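# Press the sprayer head onto the standing bottle

## Task

Fit the sprayer head on the bottle and press it fully down over the tight neck, with the bottle still upright; it must stay seated on its own once the robot lets go.

## Robot and tools

Robot: two arms, left_arm and right_arm, each ending in a parallel gripper with a wrist camera (cam_left_wrist and cam_right_wrist, both 896x504). The fingers extend along the gripper's own +z axis and close along its y axis. The reported end_effector_position is the point between the pads when closed, roughly 2 cm short of the fingertips; as the fingers shut, the tips advance about 10 mm along +z.

Scene frame: origin on the table surface midway between the arms, +z up, +x out across the table, left_arm on the +y side. The words left and right are arm names only, not image sides. Each result prints, per arm, the gripper position (m), orientation quaternion (w,x,y,z), linear and angular velocities (m/s, rad/s), and grip_measured (the actual finger opening on the command scale). Printed positions can be off, more so at long reach. A Hand target line shows the pose the controller is currently driving toward. A pose unreachable line means the clearance check altered or blocked a command for the named arm; HELD flags control steps where your row was not fully sent.

The row format (used by both motion tools): 14 numbers, each in [-1, 1], always all 14 even if one arm idles. Order: left_arm dx, dy, dz, rx, ry, rz, opening, then right_arm with the same seven. dx..rz are an offset expressed in that gripper's own axes, measured from the gripper pose shown in the most recent result that includes it (before any such result in the scene, and for later calls within a single reply, from where the arm is when the action begins). Scale: 1.0 = 0.6 m of translation or 180 degrees of rotation; rx, ry, rz form a single rotation vector. Opening is not an offset: +1 = fully open (0.084 m), -1 = closed. All zeros does not mean stay still; it pulls the arm back to the reference pose. To keep an arm parked, send the offset that returns it to its desired pose, and keep sending the opening it should hold.

execute_actions: argument actions, a list with zero or one item. Empty list: just returns the state. An action item {"rows": [[14 numbers], ...], "steps": n} runs up to 15 control steps of 1/30 s; each row covers one step, the last row repeats if steps outnumber rows, and every row is an offset from the same reference pose, not from the prior row. A wait item {"steps": n} (up to 300) sends nothing and returns n steps after the previous result, counting your reply time. Optional pictures (boolean) toggles camera images. A rejected call moves nothing.

move: target is one 14-number row as above; speed (m/s, 0.002 to 0.5, default 0.25; rotation capped at twice that in rad/s). Each gripper follows a straight path to its target, all paths finishing together, lasting 0.5 to 10 s (cut off at 10 s). Openings are sent at the start. Paths ignore obstacles and the other arm; grippers lag and may overshoot speed when nearly outstretched. The result adds a move: line with the ending (done, off_target, moving, held, fault) and any limits (paced = the sent pose was clipped; held = some steps were blocked, after which the arm may jump fast), plus each gripper's remaining distance to its target. If only one arm is named, the other finished fine.

wait: seconds (0 to 10); the scene runs with nothing new sent. zoom_image: camera plus region [x0, y0, x1, y1] in pixels, at most 504x504, for a closer look. show_instructions: no arguments; shows the reference images. finished_scene: scene = the current scene number; it is final and the result reports success.

Control details: every step, the commanded pose is clipped to within 70 mm and 16 degrees of the measured pose, so far targets take several actions; after an action an arm only continues to its last clipped pose. Position is prioritised over orientation when both cannot be met. Joints move at most 3.14 rad/s. The simulation keeps running while you think and write.

Gripping: to hold something, command an opening well below grip_measured; the lower, the tighter (about 24 N per pad max). Fast closes can squeeze harder. Re-sending the read grip_measured gives a light hold that may let wide parts slip.

Cautions: faster contact and targets deeper past the contact push harder. Avoid hard presses, drops, slams and knocking the bottle over or anything off the table. Do not let the arms collide or press on each other. Loads over the joint limits (waist, shoulder 45 N m; elbow, forearm roll 27; wrist pitch, wrist roll 18; held weight included) trigger a torque fault: the arm backs off and freezes 10 s. Holding loads warms motors; MOTOR HOT appears from 65 °C and at 80 °C the arm brakes (OVER-TEMPERATURE FAULT). Loose objects may occasionally get nudged. Release the sprayer at the end: the cap must stay seated without the robot.

Each tool is called after ">>>" by a JSON object that holds its "op" and its "data", one argument or row to a line.

Reference images:

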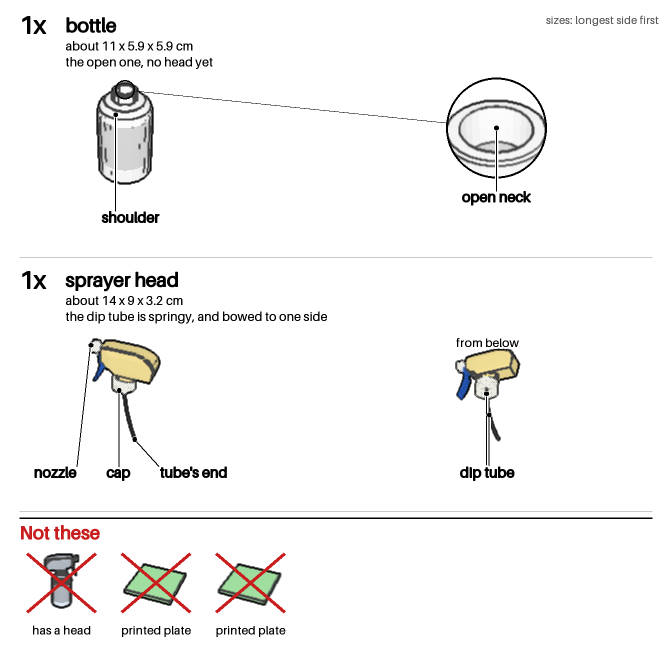

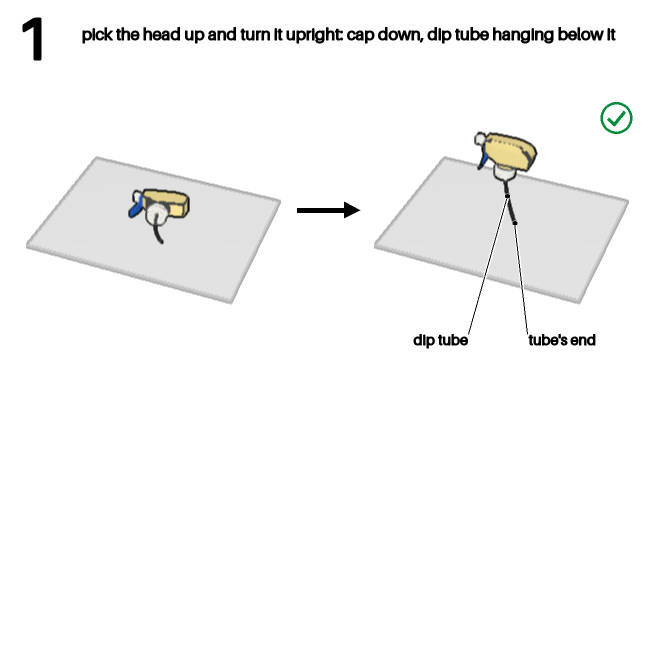

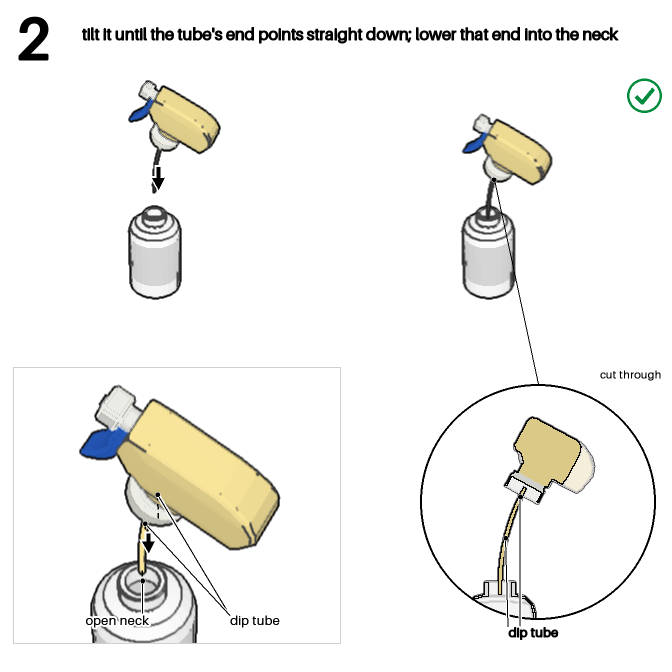

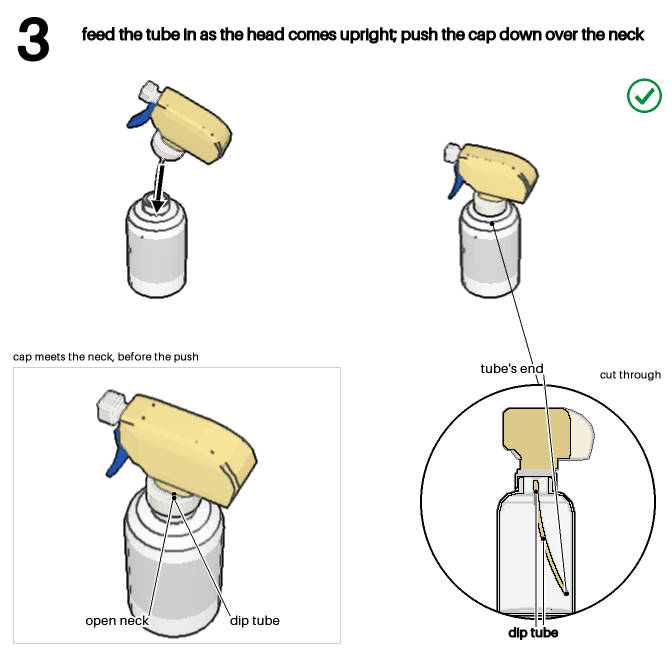

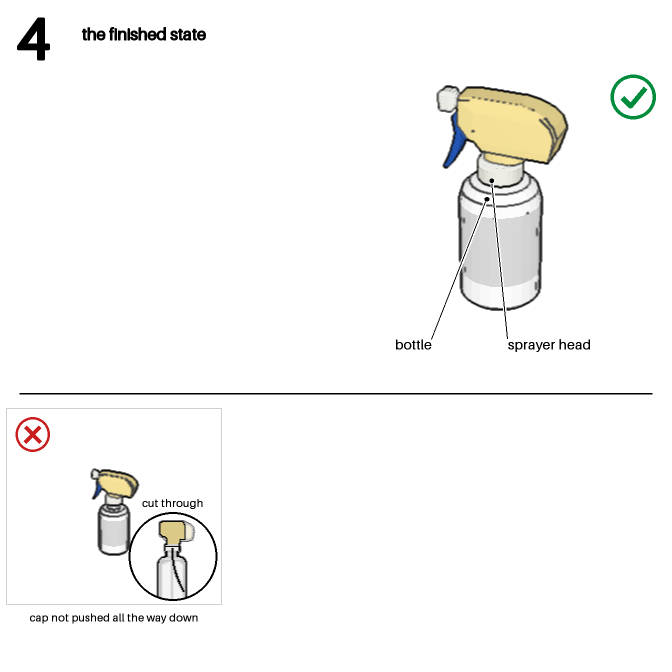

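## Session

I'll start by looking at the current state of the scene.

>>> {"op": "execute_actions", "data": {
  "actions": []
}}

Scene clock: 0.00 s of 4470.00 s.
left_arm: end_effector_position=(+0.5153, +0.1206, +0.3505) grip_measured=+1.00 end_effector_quat_wxyz=(+0.370, +0.106, +0.774, +0.503) end_effector_velocity=(+0.000, -0.001, +0.001) end_effector_angular_velocity=(-0.001, -0.001, -0.001) | right_arm: end_effector_position=(+0.2068, -0.4073, +0.3078) grip_measured=+1.00 end_effector_quat_wxyz=(+0.093, -0.232, +0.968, +0.033) end_effector_velocity=(+0.000, +0.000, +0.000) end_effector_angular_velocity=(-0.000, -0.000, +0.001)
Joint positions: left_arm=[-1.051  0.233 -1.322  1.31   1.589  2.145  0.084] | right_arm=[-0.667 -1.128 -0.539  0.174  1.574  2.174  0.084]
Joint velocities: left_arm=[-0.001 -0.    -0.001  0.001  0.    -0.    -0.   ] | right_arm=[ 0.002  0.    -0.001 -0.     0.001  0.001  0.   ]
Hand target (left_arm): +0.515, +0.121, +0.350; +0.370, +0.106, +0.774, +0.503
Hand target (right_arm): +0.207, -0.407, +0.308; +0.093, -0.232, +0.968, +0.033

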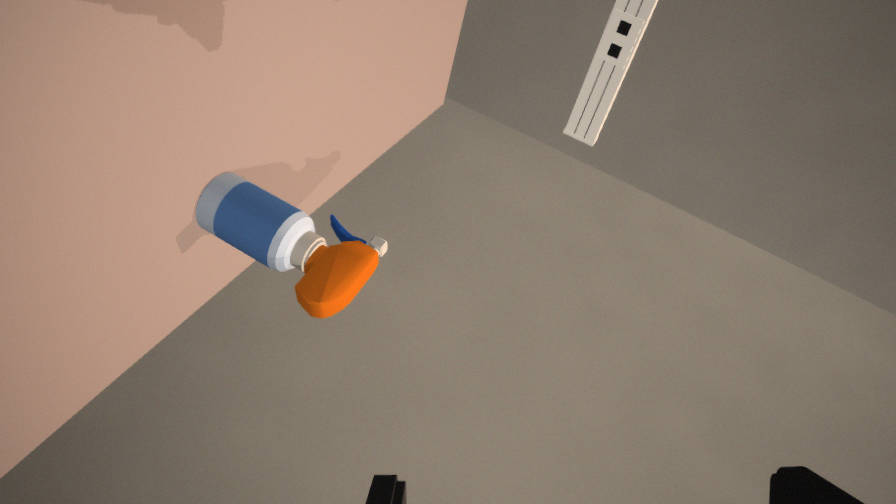

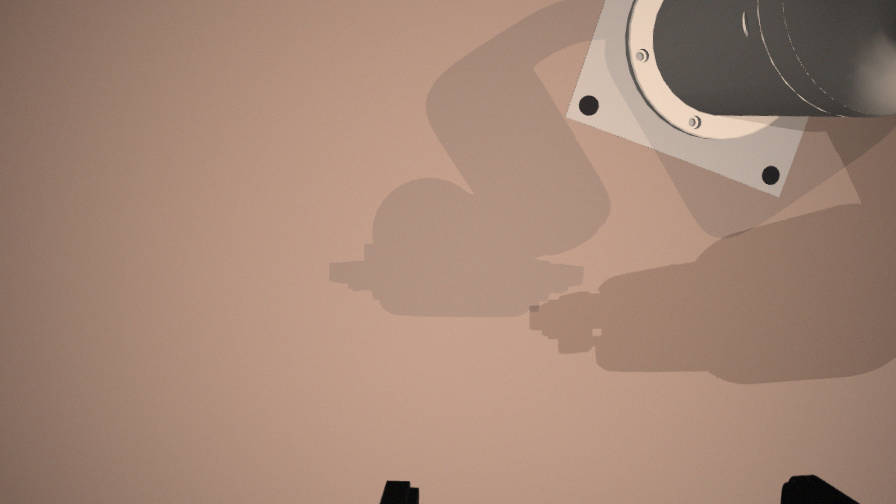

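>>> {"op": "move", "data": {
  "target": [0.1225, 0.105, 0.0733, 0.3466, 0.255, -0.073, 1, -0.553, 0.0722, 0.0233, 0.0213, 0.0598, 0.149, 1],
  "speed": 0.3
}}

Scene clock: 122.87 s of 4470.00 s.
left_arm: end_effector_position=(+0.4800, +0.2203, +0.3597) grip_measured=+1.00 end_effector_quat_wxyz=(-0.001, +0.002, +1.000, +0.000) end_effector_velocity=(-0.000, +0.001, +0.000) end_effector_angular_velocity=(-0.005, +0.005, +0.002) | right_arm: end_effector_position=(+0.4799, -0.2209, +0.3590) grip_measured=+1.00 end_effector_quat_wxyz=(-0.000, +0.000, +1.000, -0.001) end_effector_velocity=(+0.001, +0.001, -0.001) end_effector_angular_velocity=(-0.002, +0.007, +0.000)
Joint positions: left_arm=[-0.433  0.014 -1.535  0.     1.524  2.855  0.084] | right_arm=[ 0.109  0.034 -1.557 -0.002  1.524  3.411  0.084]
Joint velocities: left_arm=[ 0.004  0.002 -0.003 -0.006  0.004  0.003 -0.   ] | right_arm=[ 0.001  0.011 -0.012 -0.     0.008  0.001 -0.   ]
Hand target (left_arm): +0.480, +0.220, +0.360; -0.001, +0.002, +1.000, +0.000
Hand target (right_arm): +0.480, -0.221, +0.359; -0.001, +0.000, +1.000, -0.001
Off the commanded pose (left_arm): 0.001 m, 0 deg.
Off the commanded pose (right_arm): 0.001 m, 0 deg.
After step 90, 117.00 s passed at rest.
move: done
camera_calibration (this result's frames):
cam_left_wrist: T_world_to_cam=[[-0.00232554, 0.999959, 0.00872431, -0.191637], [0.999971, 0.00226237, 0.00724321, -0.418817], [0.00722318, 0.00874091, -0.999936, 0.487122], [0, 0, 0, 1]] pos_world=[0.41484, 0.188319, 0.491797]
cam_right_wrist: T_world_to_cam=[[-0.0241451, 0.999665, -0.0093322, 0.268803], [0.999404, 0.024367, 0.0244434, -0.417453], [0.0246626, -0.00873645, -0.999658, 0.480744], [0, 0, 0, 1]] pos_world=[0.411838, -0.254341, 0.493291]

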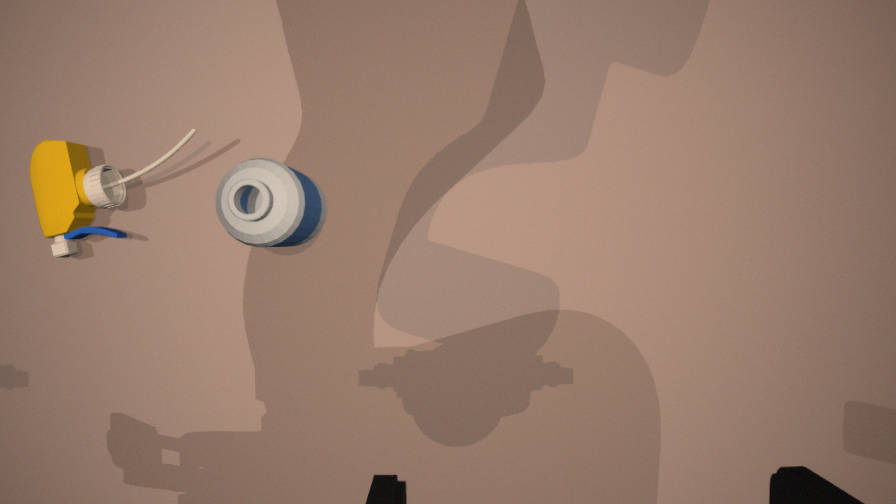

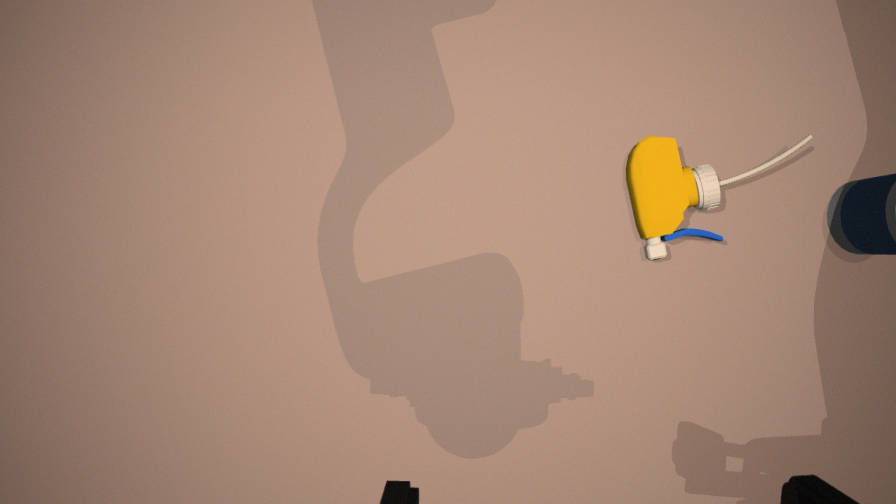

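>>> {"op": "zoom_image", "data": {
  "camera": "cam_left_wrist",
  "region": [0, 100, 360, 300]
}}

>>> {"op": "zoom_image", "data": {
  "camera": "cam_right_wrist",
  "region": [580, 100, 896, 300]
}}

Region (0, 100, 360, 300) of cam_left_wrist's 896x504 image, scaled by 1.400, with more detail than that image has.

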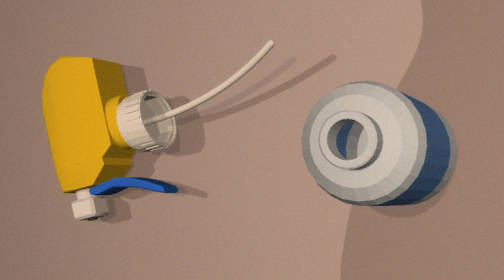

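Region (580, 100, 896, 300) of cam_right_wrist's 896x504 image, scaled by 1.595, with more detail than that image has; it fills the top 319 rows of this view, and the rest is white.

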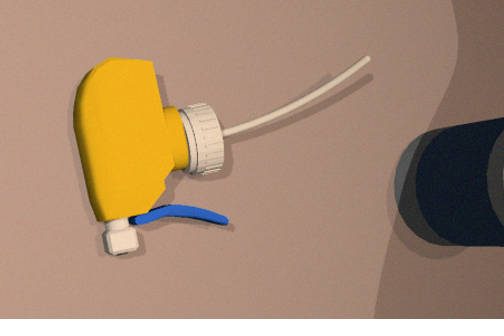

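>>> {"op": "zoom_image", "data": {
  "camera": "cam_left_wrist",
  "region": [20, 120, 220, 270]
}}

Region (20, 120, 220, 270) of cam_left_wrist's 896x504 image, scaled by 2.520, with more detail than that image has; it fills the top 378 rows of this view, and the rest is white.

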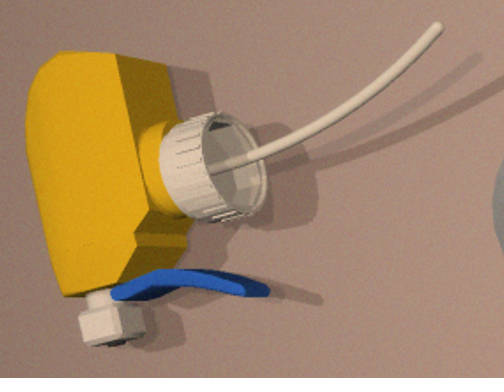

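>>> {"op": "move", "data": {
  "target": [0.1883, -0.5072, 0.3662, 0, 0, -0.544, -0.05, 0.1598, -0.0985, 0.3983, -0.2806, 0.2806, 0.4407, 1],
  "speed": 0.4
}}

Scene clock: 245.77 s of 4470.00 s.
left_arm: end_effector_position=(+0.3670, -0.0836, +0.1407) grip_measured=-0.06 end_effector_quat_wxyz=(-0.000, +0.753, -0.659, -0.000) end_effector_velocity=(-0.002, -0.001, -0.003) end_effector_angular_velocity=(+0.008, +0.002, +0.008) | right_arm: end_effector_position=(+0.3853, -0.2805, +0.1208) grip_measured=+1.00 end_effector_quat_wxyz=(-0.379, +0.596, +0.597, +0.380) end_effector_velocity=(-0.001, -0.000, -0.001) end_effector_angular_velocity=(+0.005, +0.004, -0.006)
Joint positions: left_arm=[-1.048  0.377 -1.378  0.     1.001  0.531  0.041] | right_arm=[-0.535  0.205 -0.77   1.03   1.389  3.669  0.084]
Joint velocities: left_arm=[-0.005  0.008 -0.004  0.004  0.004 -0.015 -0.   ] | right_arm=[-0.003  0.004  0.003  0.005 -0.    -0.001  0.   ]
Hand target (left_arm): +0.367, -0.084, +0.140; -0.000, +0.753, -0.658, -0.001
Hand target (right_arm): +0.385, -0.281, +0.121; -0.379, +0.596, +0.597, +0.381
Off the commanded pose (left_arm): 0.002 m, 0 deg.
Off the commanded pose (right_arm): 0.002 m, 0 deg.
After step 90, 117.00 s passed at rest.
move: done
camera_calibration (this result's frames):
cam_left_wrist: T_world_to_cam=[[-0.990233, -0.139172, 0.00838065, 0.381271], [-0.13909, 0.990232, 0.00972404, 0.196812], [-0.0096521, 0.0084634, -0.999918, 0.277739], [0, 0, 0, 1]] pos_world=[0.407602, -0.144178, 0.272607]
cam_right_wrist: T_world_to_cam=[[0.999582, 0.018224, 0.0224474, -0.349629], [0.0282193, -0.445771, -0.894702, 0.0377155], [-0.00629862, 0.894961, -0.446099, 0.442989], [0, 0, 0, 1]] pos_world=[0.351209, -0.373274, 0.239209]

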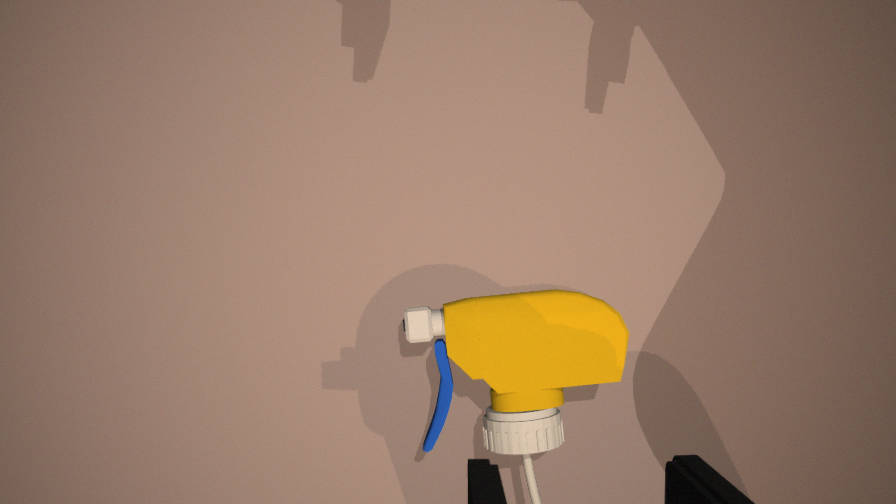

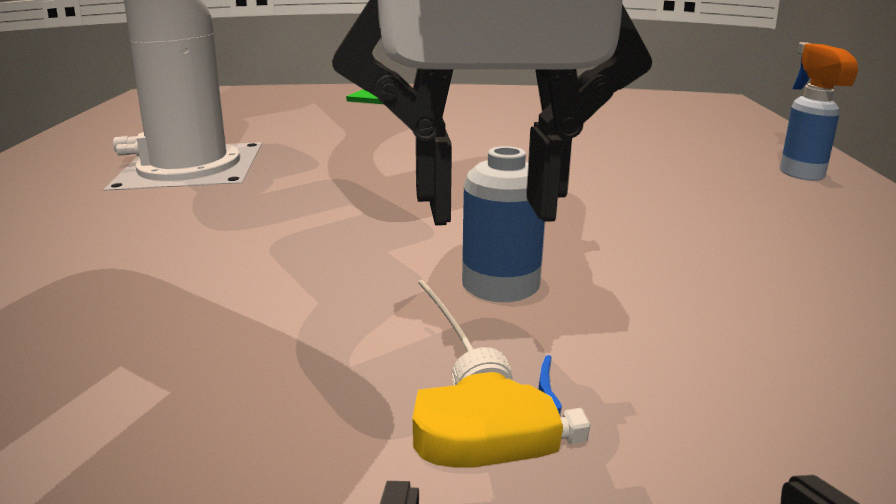

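>>> {"op": "zoom_image", "data": {
  "camera": "cam_right_wrist",
  "region": [380, 60, 640, 260]
}}

>>> {"op": "zoom_image", "data": {
  "camera": "cam_left_wrist",
  "region": [390, 270, 750, 504]
}}

Region (380, 60, 640, 260) of cam_right_wrist's 896x504 image, scaled by 1.938, with more detail than that image has; it fills the top 388 rows of this view, and the rest is white.

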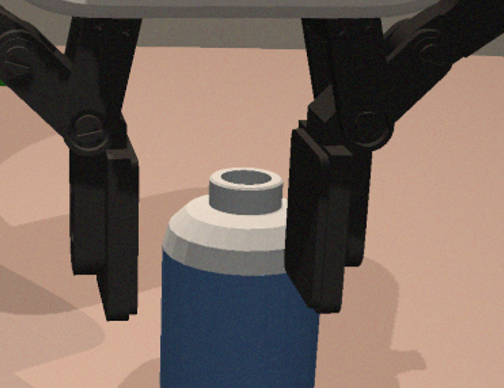

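Region (390, 270, 750, 504) of cam_left_wrist's 896x504 image, scaled by 1.400, with more detail than that image has; it fills the top 328 rows of this view, and the rest is white.

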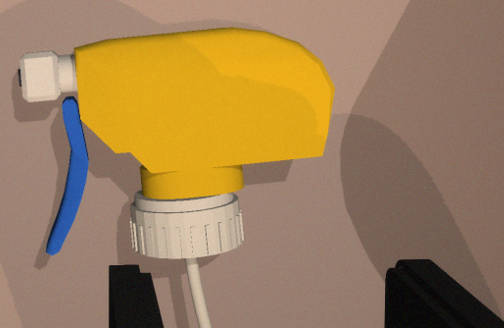

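>>> {"op": "move", "data": {
  "target": [-0.005, 0.005, 0.1262, 0, 0, 0, -0.095, 0, 0, 0, 0, 0, 0, 1],
  "speed": 0.15
}}

Scene clock: 330.90 s of 4470.00 s.
left_arm: end_effector_position=(+0.3639, -0.0815, +0.0657) grip_measured=-0.11 end_effector_quat_wxyz=(+0.000, +0.753, -0.659, +0.000) end_effector_velocity=(-0.002, +0.002, -0.005) end_effector_angular_velocity=(+0.006, +0.004, -0.002) | right_arm: end_effector_position=(+0.3853, -0.2805, +0.1208) grip_measured=+1.00 end_effector_quat_wxyz=(-0.379, +0.596, +0.597, +0.380) end_effector_velocity=(+0.001, -0.000, +0.000) end_effector_angular_velocity=(-0.000, -0.001, -0.001)
Joint positions: left_arm=[-1.05   0.477 -1.293  0.     0.816  0.529  0.039] | right_arm=[-0.535  0.205 -0.77   1.03   1.389  3.669  0.084]
Joint velocities: left_arm=[-0.001  0.007  0.005  0.001 -0.005  0.001  0.   ] | right_arm=[-0.     0.    -0.001  0.    -0.    -0.     0.   ]
Hand target (left_arm): +0.364, -0.081, +0.065; -0.000, +0.753, -0.659, -0.000
Hand target (right_arm): +0.385, -0.280, +0.121; -0.379, +0.596, +0.597, +0.380
Off the commanded pose (left_arm): 0.001 m, 0 deg.
Off the commanded pose (right_arm): 0.000 m, 0 deg.
After step 90, 81.17 s passed at rest.
move: done
camera_calibration (this result's frames):
cam_left_wrist: T_world_to_cam=[[-0.990253, -0.139056, 0.00790895, 0.379136], [-0.138987, 0.990256, 0.00871623, 0.195008], [-0.00904393, 0.00753203, -0.999931, 0.202372], [0, 0, 0, 1]] pos_world=[0.404374, -0.141911, 0.197659]
cam_right_wrist: T_world_to_cam=[[0.999582, 0.0182214, 0.0224411, -0.349627], [0.0282125, -0.445769, -0.894703, 0.0377175], [-0.00629924, 0.894963, -0.446097, 0.442988], [0, 0, 0, 1]] pos_world=[0.351207, -0.373274, 0.239207]

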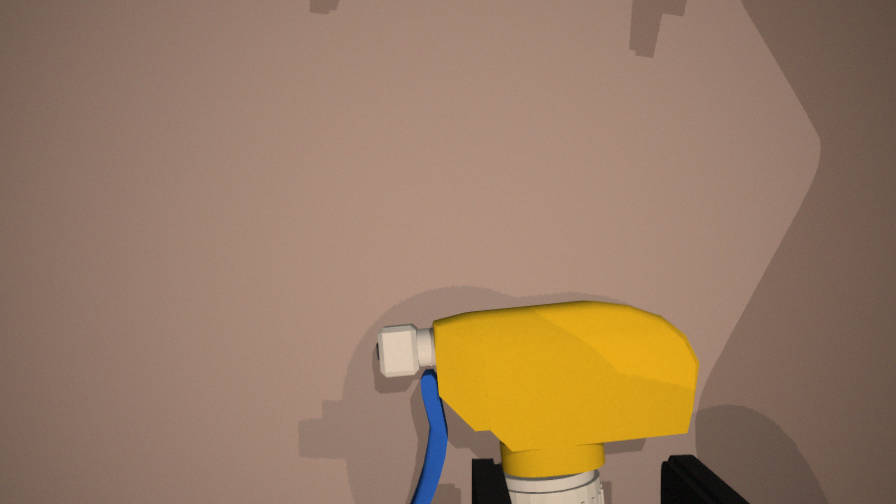

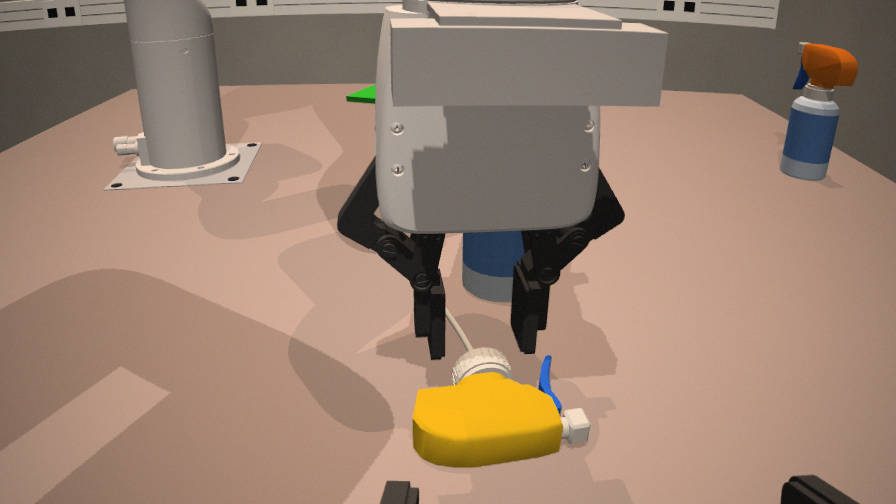

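>>> {"op": "zoom_image", "data": {
  "camera": "cam_right_wrist",
  "region": [390, 260, 610, 440]
}}

>>> {"op": "zoom_image", "data": {
  "camera": "cam_left_wrist",
  "region": [400, 360, 760, 504]
}}

Region (390, 260, 610, 440) of cam_right_wrist's 896x504 image, scaled by 2.291, with more detail than that image has; it fills the top 412 rows of this view, and the rest is white.

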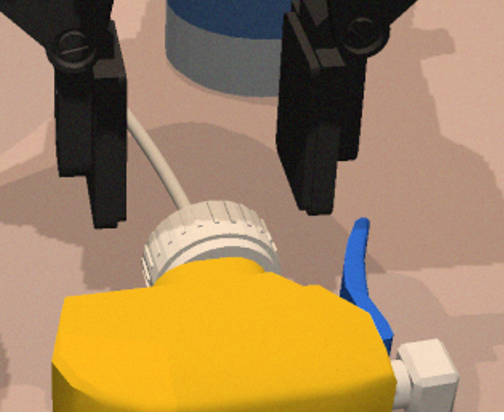

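Region (400, 360, 760, 504) of cam_left_wrist's 896x504 image, scaled by 1.400, with more detail than that image has; it fills the top 202 rows of this view, and the rest is white.

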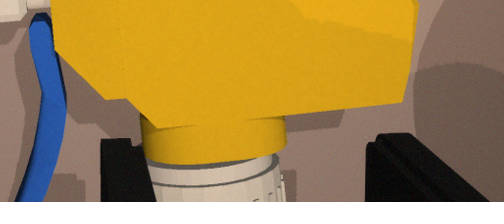

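>>> {"op": "move", "data": {
  "target": [0, -0.0067, 0.0625, 0, 0, 0, -0.095, 0, 0, 0, 0, 0, 0, 1],
  "speed": 0.04
}}

Scene clock: 419.67 s of 4470.00 s.
left_arm: end_effector_position=(+0.3684, -0.0817, +0.0295) grip_measured=-0.11 end_effector_quat_wxyz=(+0.000, +0.753, -0.659, +0.001) end_effector_velocity=(+0.000, -0.001, -0.001) end_effector_angular_velocity=(-0.002, -0.001, -0.000) | right_arm: end_effector_position=(+0.3853, -0.2805, +0.1208) grip_measured=+1.00 end_effector_quat_wxyz=(-0.379, +0.596, +0.597, +0.380) end_effector_velocity=(+0.000, +0.000, -0.000) end_effector_angular_velocity=(-0.001, -0.001, +0.002)
Joint positions: left_arm=[-1.044  0.552 -1.293 -0.     0.738  0.535  0.039] | right_arm=[-0.535  0.205 -0.77   1.03   1.389  3.669  0.084]
Joint velocities: left_arm=[ 0.     0.004 -0.001 -0.001 -0.004  0.001 -0.   ] | right_arm=[ 0.001  0.    -0.    -0.    -0.001 -0.001  0.   ]
Hand target (left_arm): +0.368, -0.081, +0.028; +0.000, +0.752, -0.659, +0.000
Hand target (right_arm): +0.385, -0.280, +0.121; -0.379, +0.596, +0.597, +0.380
Off the commanded pose (left_arm): 0.002 m, 0 deg.
Off the commanded pose (right_arm): 0.000 m, 0 deg.
After step 90, 84.53 s passed at rest.
move: done
camera_calibration (this result's frames):
cam_left_wrist: T_world_to_cam=[[-0.990263, -0.139047, 0.00674284, 0.383879], [-0.139003, 0.99027, 0.00665889, 0.19618], [-0.00760313, 0.00565677, -0.999955, 0.165606], [0, 0, 0, 1]] pos_world=[0.40867, -0.14183, 0.161704]
cam_right_wrist: T_world_to_cam=[[0.999582, 0.0182217, 0.022441, -0.349627], [0.0282125, -0.445769, -0.894703, 0.0377175], [-0.00629947, 0.894963, -0.446097, 0.442988], [0, 0, 0, 1]] pos_world=[0.351207, -0.373274, 0.239207]

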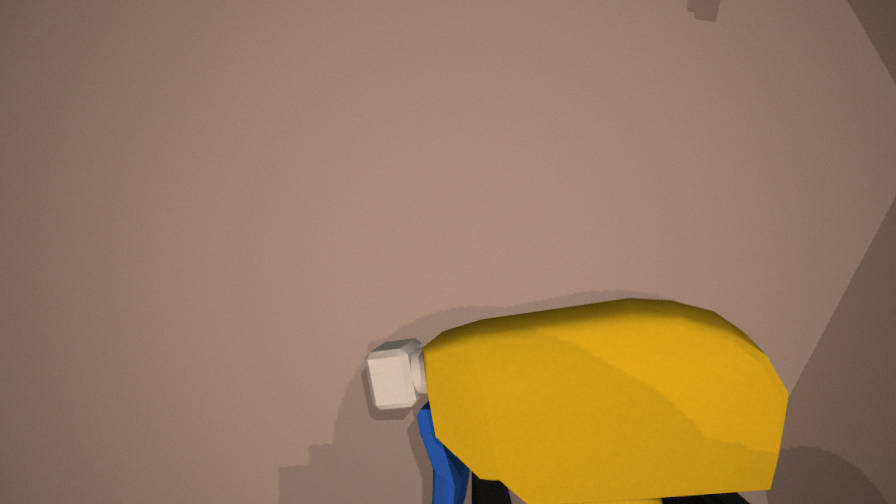

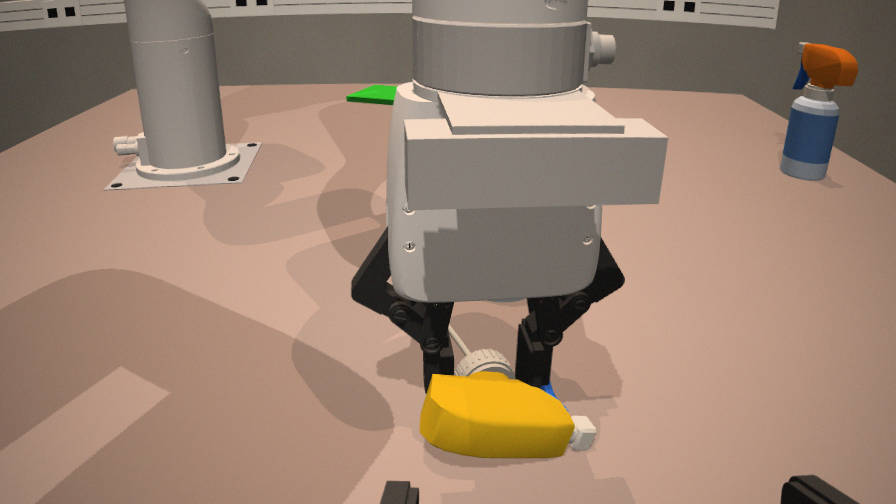

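>>> {"op": "zoom_image", "data": {
  "camera": "cam_right_wrist",
  "region": [400, 290, 620, 470]
}}

Region (400, 290, 620, 470) of cam_right_wrist's 896x504 image, scaled by 2.291, with more detail than that image has; it fills the top 412 rows of this view, and the rest is white.

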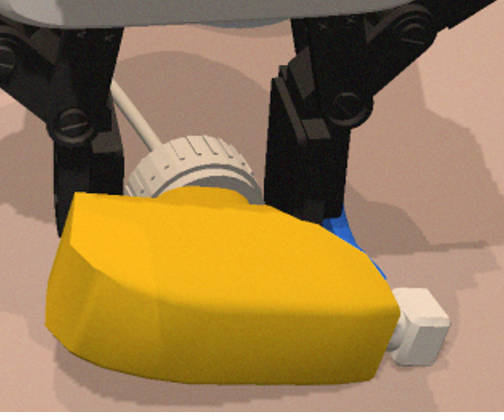

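>>> {"op": "execute_actions", "data": {
  "actions": [
    {"rows": [[0,0,-0.003,0,0,0,-0.095,0,0,0,0,0,0,1],[0,0,-0.005,0,0,0,-0.095,0,0,0,0,0,0,1],[0,0,-0.007,0,0,0,-0.095,0,0,0,0,0,0,1]], "steps": 12}
  ]
}}

Scene clock: 446.07 s of 4470.00 s.
left_arm: end_effector_position=(+0.3671, -0.0800, +0.0311) grip_measured=-0.11 end_effector_quat_wxyz=(-0.000, +0.753, -0.658, -0.002) end_effector_velocity=(+0.011, -0.015, +0.023) end_effector_angular_velocity=(-0.042, -0.034, -0.002) | right_arm: end_effector_position=(+0.3853, -0.2805, +0.1208) grip_measured=+1.00 end_effector_quat_wxyz=(-0.379, +0.596, +0.597, +0.380) end_effector_velocity=(-0.000, +0.000, -0.000) end_effector_angular_velocity=(+0.000, -0.001, +0.002)
Joint positions: left_arm=[-1.044  0.546 -1.291 -0.     0.748  0.535  0.039] | right_arm=[-0.535  0.205 -0.77   1.03   1.389  3.669  0.084]
Joint velocities: left_arm=[-0.001 -0.025 -0.026  0.001 -0.004 -0.    -0.   ] | right_arm=[ 0.001 -0.     0.001 -0.     0.    -0.002  0.   ]
Hand target (left_arm): +0.368, -0.082, +0.034; +0.000, +0.753, -0.659, +0.001
Hand target (right_arm): +0.385, -0.280, +0.121; -0.379, +0.596, +0.597, +0.380
Off the commanded pose (left_arm): 0.003 m, 0 deg.
Off the commanded pose (right_arm): 0.000 m, 0 deg.
Steps of this call (steps 1 to 90: nothing new was sent; then 23.00 s passed at rest; steps 91 to 102: all 12 steps of this action). Readings (end_effector_position):
91: left_arm (+0.3679, -0.0811, +0.0283) | right_arm (+0.3853, -0.2805, +0.1208)
92: left_arm (+0.3679, -0.0811, +0.0285) | right_arm (+0.3853, -0.2805, +0.1208)
94: left_arm (+0.3674, -0.0806, +0.0292) | right_arm (+0.3853, -0.2805, +0.1208)
98: left_arm (+0.3659, -0.0784, +0.0283) | right_arm (+0.3853, -0.2805, +0.1208)
102: the state above
camera_calibration (this result's frames):
cam_left_wrist: T_world_to_cam=[[-0.990202, -0.139293, 0.00990935, 0.38274], [-0.139173, 0.990196, 0.0119577, 0.194252], [-0.0114778, 0.0104614, -0.999879, 0.168976], [0, 0, 0, 1]] pos_world=[0.407964, -0.140802, 0.16284]
cam_right_wrist: T_world_to_cam=[[0.999582, 0.0182218, 0.022441, -0.349627], [0.0282126, -0.445769, -0.894703, 0.0377175], [-0.00629961, 0.894963, -0.446097, 0.442988], [0, 0, 0, 1]] pos_world=[0.351207, -0.373274, 0.239207]

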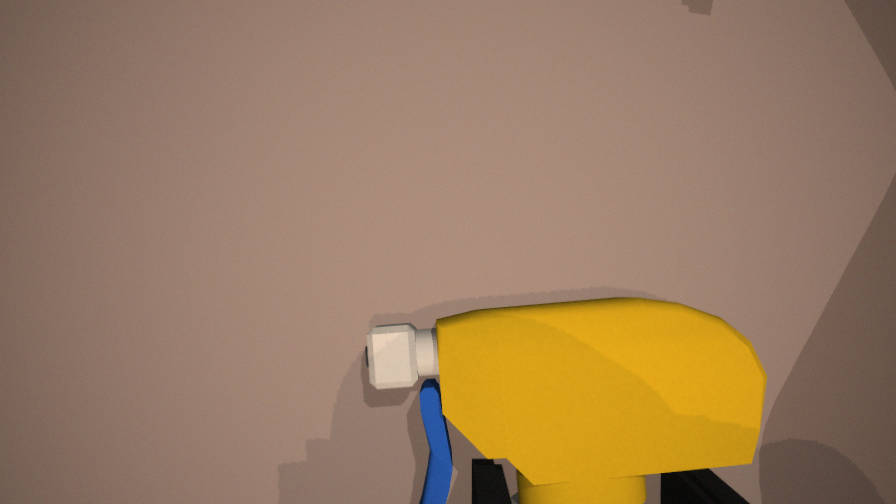

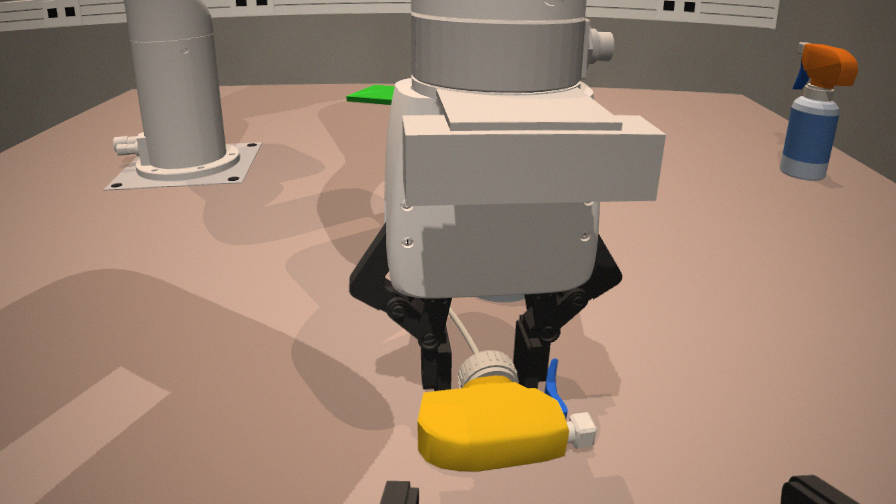

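>>> {"op": "execute_actions", "data": {
  "actions": []
}}

Scene clock: 449.00 s of 4470.00 s.
left_arm: end_effector_position=(+0.3683, -0.0816, +0.0337) grip_measured=-0.11 end_effector_quat_wxyz=(+0.000, +0.753, -0.659, +0.001) end_effector_velocity=(+0.000, +0.000, -0.000) end_effector_angular_velocity=(-0.000, +0.001, +0.003) | right_arm: end_effector_position=(+0.3853, -0.2805, +0.1208) grip_measured=+1.00 end_effector_quat_wxyz=(-0.379, +0.596, +0.597, +0.380) end_effector_velocity=(-0.001, +0.001, -0.000) end_effector_angular_velocity=(+0.001, +0.001, +0.003)
Joint positions: left_arm=[-1.044  0.544 -1.293 -0.     0.747  0.535  0.039] | right_arm=[-0.535  0.205 -0.77   1.03   1.389  3.669  0.084]
Joint velocities: left_arm=[ 0.001  0.     0.    -0.001  0.    -0.001  0.   ] | right_arm=[ 0.003  0.     0.001  0.     0.001 -0.     0.   ]
Hand target (left_arm): +0.368, -0.082, +0.034; +0.000, +0.753, -0.659, +0.001
Hand target (right_arm): +0.385, -0.280, +0.121; -0.379, +0.596, +0.597, +0.380
Off the commanded pose (left_arm): 0.000 m, 0 deg.
Off the commanded pose (right_arm): 0.000 m, 0 deg.
Steps of this call (steps 1 to 88: nothing new was sent). Readings (end_effector_position):
1: left_arm (+0.3675, -0.0804, +0.0318) | right_arm (+0.3853, -0.2805, +0.1208)
2: left_arm (+0.3677, -0.0807, +0.0323) | right_arm (+0.3853, -0.2805, +0.1208)
4: left_arm (+0.3679, -0.0811, +0.0328) | right_arm (+0.3853, -0.2805, +0.1208)
8: left_arm (+0.3681, -0.0814, +0.0333) | right_arm (+0.3853, -0.2805, +0.1208)
88: the state above
camera_calibration (this result's frames):
cam_left_wrist: T_world_to_cam=[[-0.990262, -0.139053, 0.0067377, 0.383835], [-0.139008, 0.990269, 0.00665949, 0.196119], [-0.00759816, 0.00565805, -0.999955, 0.16981], [0, 0, 0, 1]] pos_world=[0.40865, -0.141798, 0.165911]
cam_right_wrist: T_world_to_cam=[[0.999582, 0.0182216, 0.022441, -0.349627], [0.0282124, -0.445769, -0.894703, 0.0377175], [-0.00629943, 0.894963, -0.446097, 0.442988], [0, 0, 0, 1]] pos_world=[0.351207, -0.373274, 0.239207]

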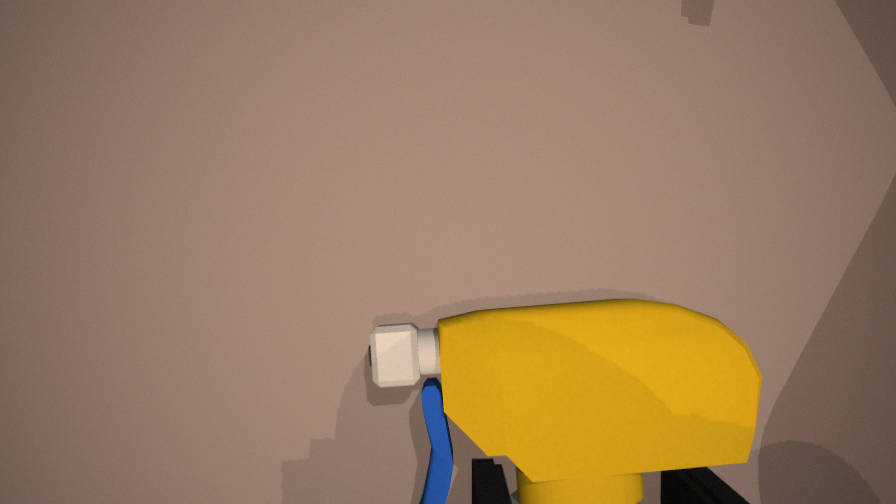

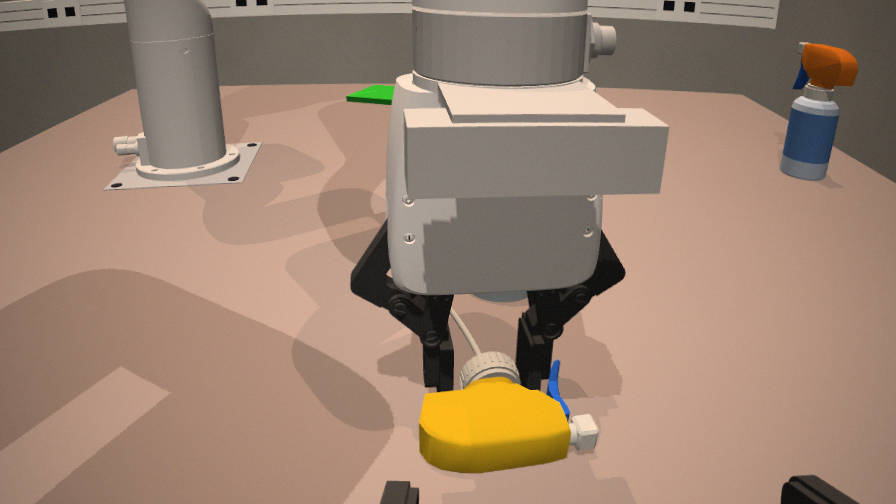

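>>> {"op": "zoom_image", "data": {
  "camera": "cam_right_wrist",
  "region": [400, 290, 620, 470]
}}

Region (400, 290, 620, 470) of cam_right_wrist's 896x504 image, scaled by 2.291, with more detail than that image has; it fills the top 412 rows of this view, and the rest is white.

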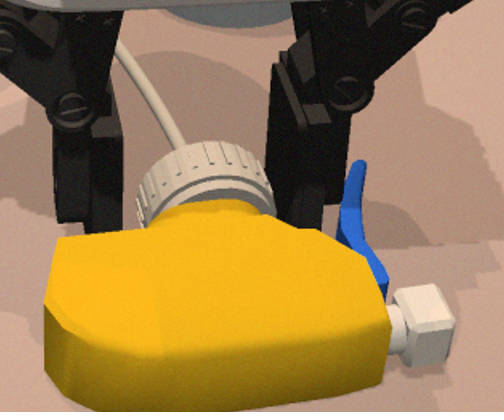

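>>> {"op": "execute_actions", "data": {
  "actions": [
    {"rows": [[0,0,0.001,0,0,0,-0.14,0,0,0,0,0,0,1],[0,0,0.002,0,0,0,-0.17,0,0,0,0,0,0,1],[0,0,0.002,0,0,0,-0.20,0,0,0,0,0,0,1],[0,0,0.002,0,0,0,-0.23,0,0,0,0,0,0,1],[0,0,0.002,0,0,0,-0.26,0,0,0,0,0,0,1],[0,0,0.002,0,0,0,-0.29,0,0,0,0,0,0,1],[0,0,0.002,0,0,0,-0.32,0,0,0,0,0,0,1],[0,0,0.002,0,0,0,-0.36,0,0,0,0,0,0,1],[0,0,0.002,0,0,0,-0.40,0,0,0,0,0,0,1],[0,0,0.002,0,0,0,-0.44,0,0,0,0,0,0,1],[0,0,0.002,0,0,0,-0.48,0,0,0,0,0,0,1],[0,0,0.002,0,0,0,-0.52,0,0,0,0,0,0,1],[0,0,0.002,0,0,0,-0.56,0,0,0,0,0,0,1],[0,0,0.002,0,0,0,-0.60,0,0,0,0,0,0,1]], "steps": 15}
  ]
}}

Scene clock: 465.87 s of 4470.00 s.
left_arm: end_effector_position=(+0.3685, -0.0818, +0.0328) grip_measured=-0.28 end_effector_quat_wxyz=(+0.000, +0.753, -0.659, +0.002) end_effector_velocity=(-0.000, +0.000, -0.001) end_effector_angular_velocity=(+0.001, +0.001, +0.001) | right_arm: end_effector_position=(+0.3853, -0.2805, +0.1208) grip_measured=+1.00 end_effector_quat_wxyz=(-0.379, +0.596, +0.597, +0.380) end_effector_velocity=(-0.000, -0.000, +0.000) end_effector_angular_velocity=(+0.000, -0.002, +0.001)
Joint positions: left_arm=[-1.044  0.546 -1.293  0.     0.745  0.535  0.032] | right_arm=[-0.535  0.205 -0.77   1.03   1.389  3.669  0.084]
Joint velocities: left_arm=[ 0.     0.     0.001 -0.    -0.    -0.     0.   ] | right_arm=[-0.001 -0.     0.    -0.     0.    -0.002 -0.   ]
Hand target (left_arm): +0.368, -0.082, +0.033; +0.000, +0.753, -0.659, +0.001
Hand target (right_arm): +0.385, -0.280, +0.121; -0.379, +0.596, +0.597, +0.380
Off the commanded pose (left_arm): 0.000 m, 0 deg.
Off the commanded pose (right_arm): 0.000 m, 0 deg.
Steps of this call (steps 1 to 90: nothing new was sent; then 13.37 s passed at rest; steps 91 to 105: all 15 steps of this action). Readings (end_effector_position):
91: left_arm (+0.3683, -0.0816, +0.0337) | right_arm (+0.3853, -0.2805, +0.1208)
92: left_arm (+0.3684, -0.0817, +0.0337) | right_arm (+0.3853, -0.2805, +0.1208)
94: left_arm (+0.3684, -0.0817, +0.0333) | right_arm (+0.3853, -0.2805, +0.1208)
98: left_arm (+0.3685, -0.0818, +0.0330) | right_arm (+0.3853, -0.2805, +0.1208)
105: the state above
camera_calibration (this result's frames):
cam_left_wrist: T_world_to_cam=[[-0.990261, -0.139075, 0.00643933, 0.383964], [-0.139036, 0.990268, 0.00616189, 0.196309], [-0.00723363, 0.00520658, -0.99996, 0.168754], [0, 0, 0, 1]] pos_world=[0.40874, -0.141877, 0.165065]
cam_right_wrist: T_world_to_cam=[[0.999582, 0.0182216, 0.0224411, -0.349627], [0.0282125, -0.445769, -0.894703, 0.0377175], [-0.00629942, 0.894963, -0.446097, 0.442988], [0, 0, 0, 1]] pos_world=[0.351207, -0.373274, 0.239207]

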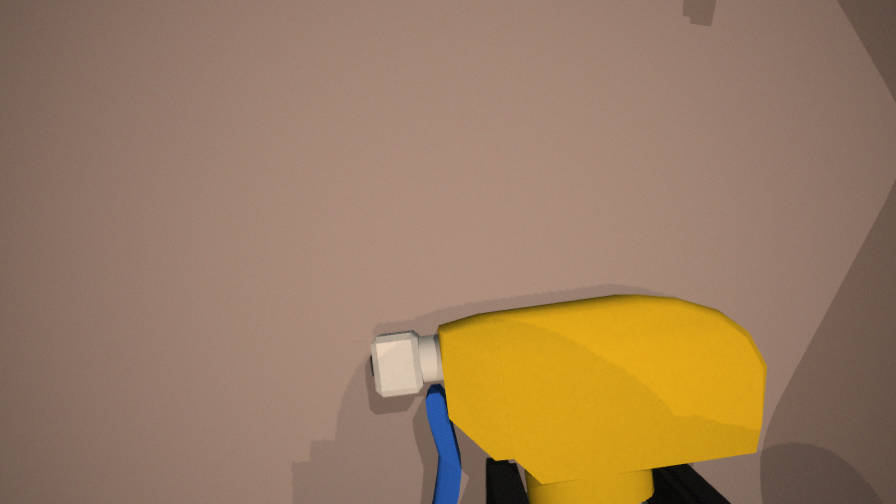

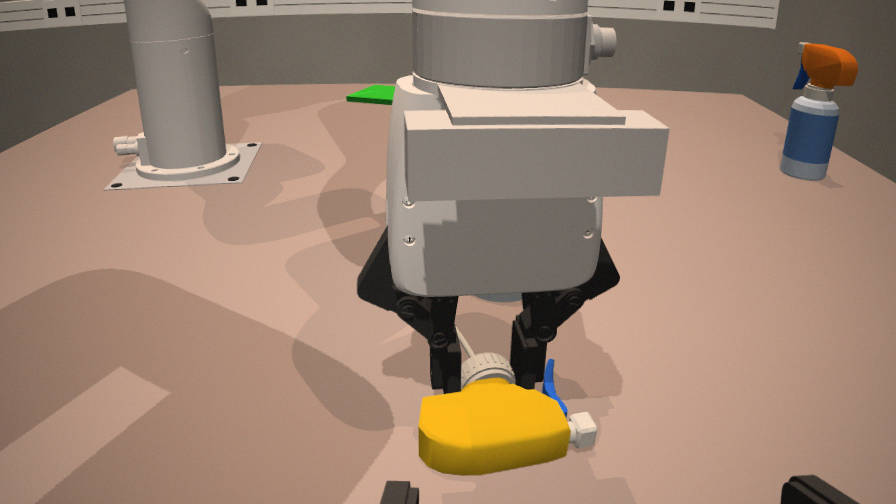

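>>> {"op": "move", "data": {
  "target": [0, 0, -0.08, 0, 0, 0, -0.6, 0, 0, 0, 0, 0, 0, 1],
  "speed": 0.06
}}

Scene clock: 475.43 s of 4470.00 s.
left_arm: end_effector_position=(+0.3682, -0.0814, +0.0804) grip_measured=-0.28 end_effector_quat_wxyz=(+0.000, +0.753, -0.659, +0.001) end_effector_velocity=(+0.000, +0.001, +0.001) end_effector_angular_velocity=(+0.001, +0.002, +0.002) | right_arm: end_effector_position=(+0.3853, -0.2805, +0.1208) grip_measured=+1.00 end_effector_quat_wxyz=(-0.379, +0.596, +0.597, +0.380) end_effector_velocity=(-0.000, -0.001, -0.000) end_effector_angular_velocity=(+0.000, +0.002, -0.002)
Joint positions: left_arm=[-1.044  0.458 -1.311  0.     0.85   0.535  0.032] | right_arm=[-0.535  0.205 -0.77   1.03   1.389  3.669  0.084]
Joint velocities: left_arm=[ 0.002 -0.003 -0.    -0.     0.005  0.001  0.   ] | right_arm=[-0.002  0.     0.    -0.001  0.     0.002  0.   ]
Hand target (left_arm): +0.368, -0.082, +0.081; +0.000, +0.753, -0.659, +0.002
Hand target (right_arm): +0.385, -0.280, +0.121; -0.379, +0.596, +0.597, +0.380
Off the commanded pose (left_arm): 0.001 m, 0 deg.
Off the commanded pose (right_arm): 0.000 m, 0 deg.
After step 90, 5.40 s passed at rest.
move: done
camera_calibration (this result's frames):
cam_left_wrist: T_world_to_cam=[[-0.99025, -0.139137, 0.00671192, 0.383424], [-0.139092, 0.990256, 0.00675657, 0.195548], [-0.00758661, 0.00575712, -0.999955, 0.216455], [0, 0, 0, 1]] pos_world=[0.408527, -0.14154, 0.212551]
cam_right_wrist: T_world_to_cam=[[0.999582, 0.0182216, 0.0224412, -0.349627], [0.0282126, -0.445769, -0.894703, 0.0377175], [-0.00629933, 0.894963, -0.446097, 0.442988], [0, 0, 0, 1]] pos_world=[0.351207, -0.373274, 0.239207]

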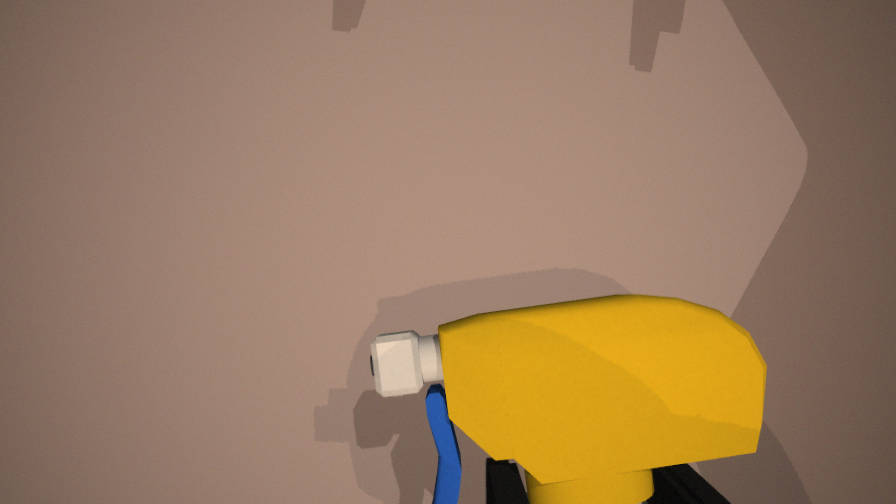

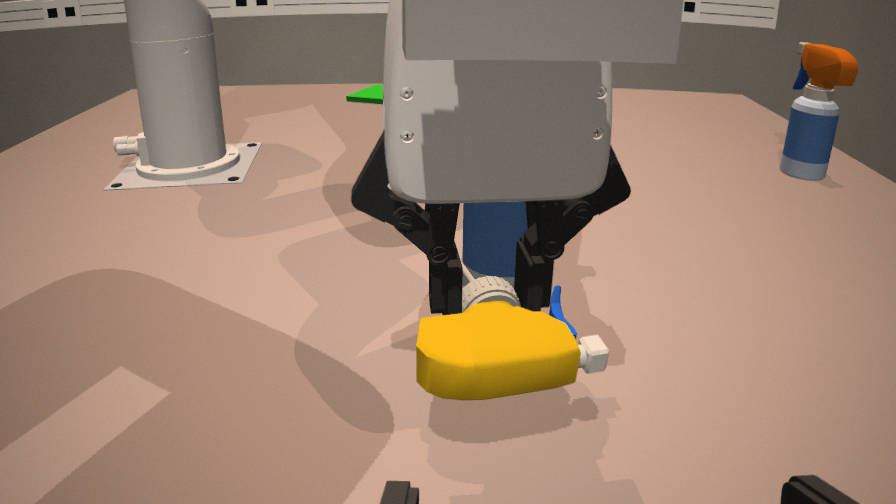

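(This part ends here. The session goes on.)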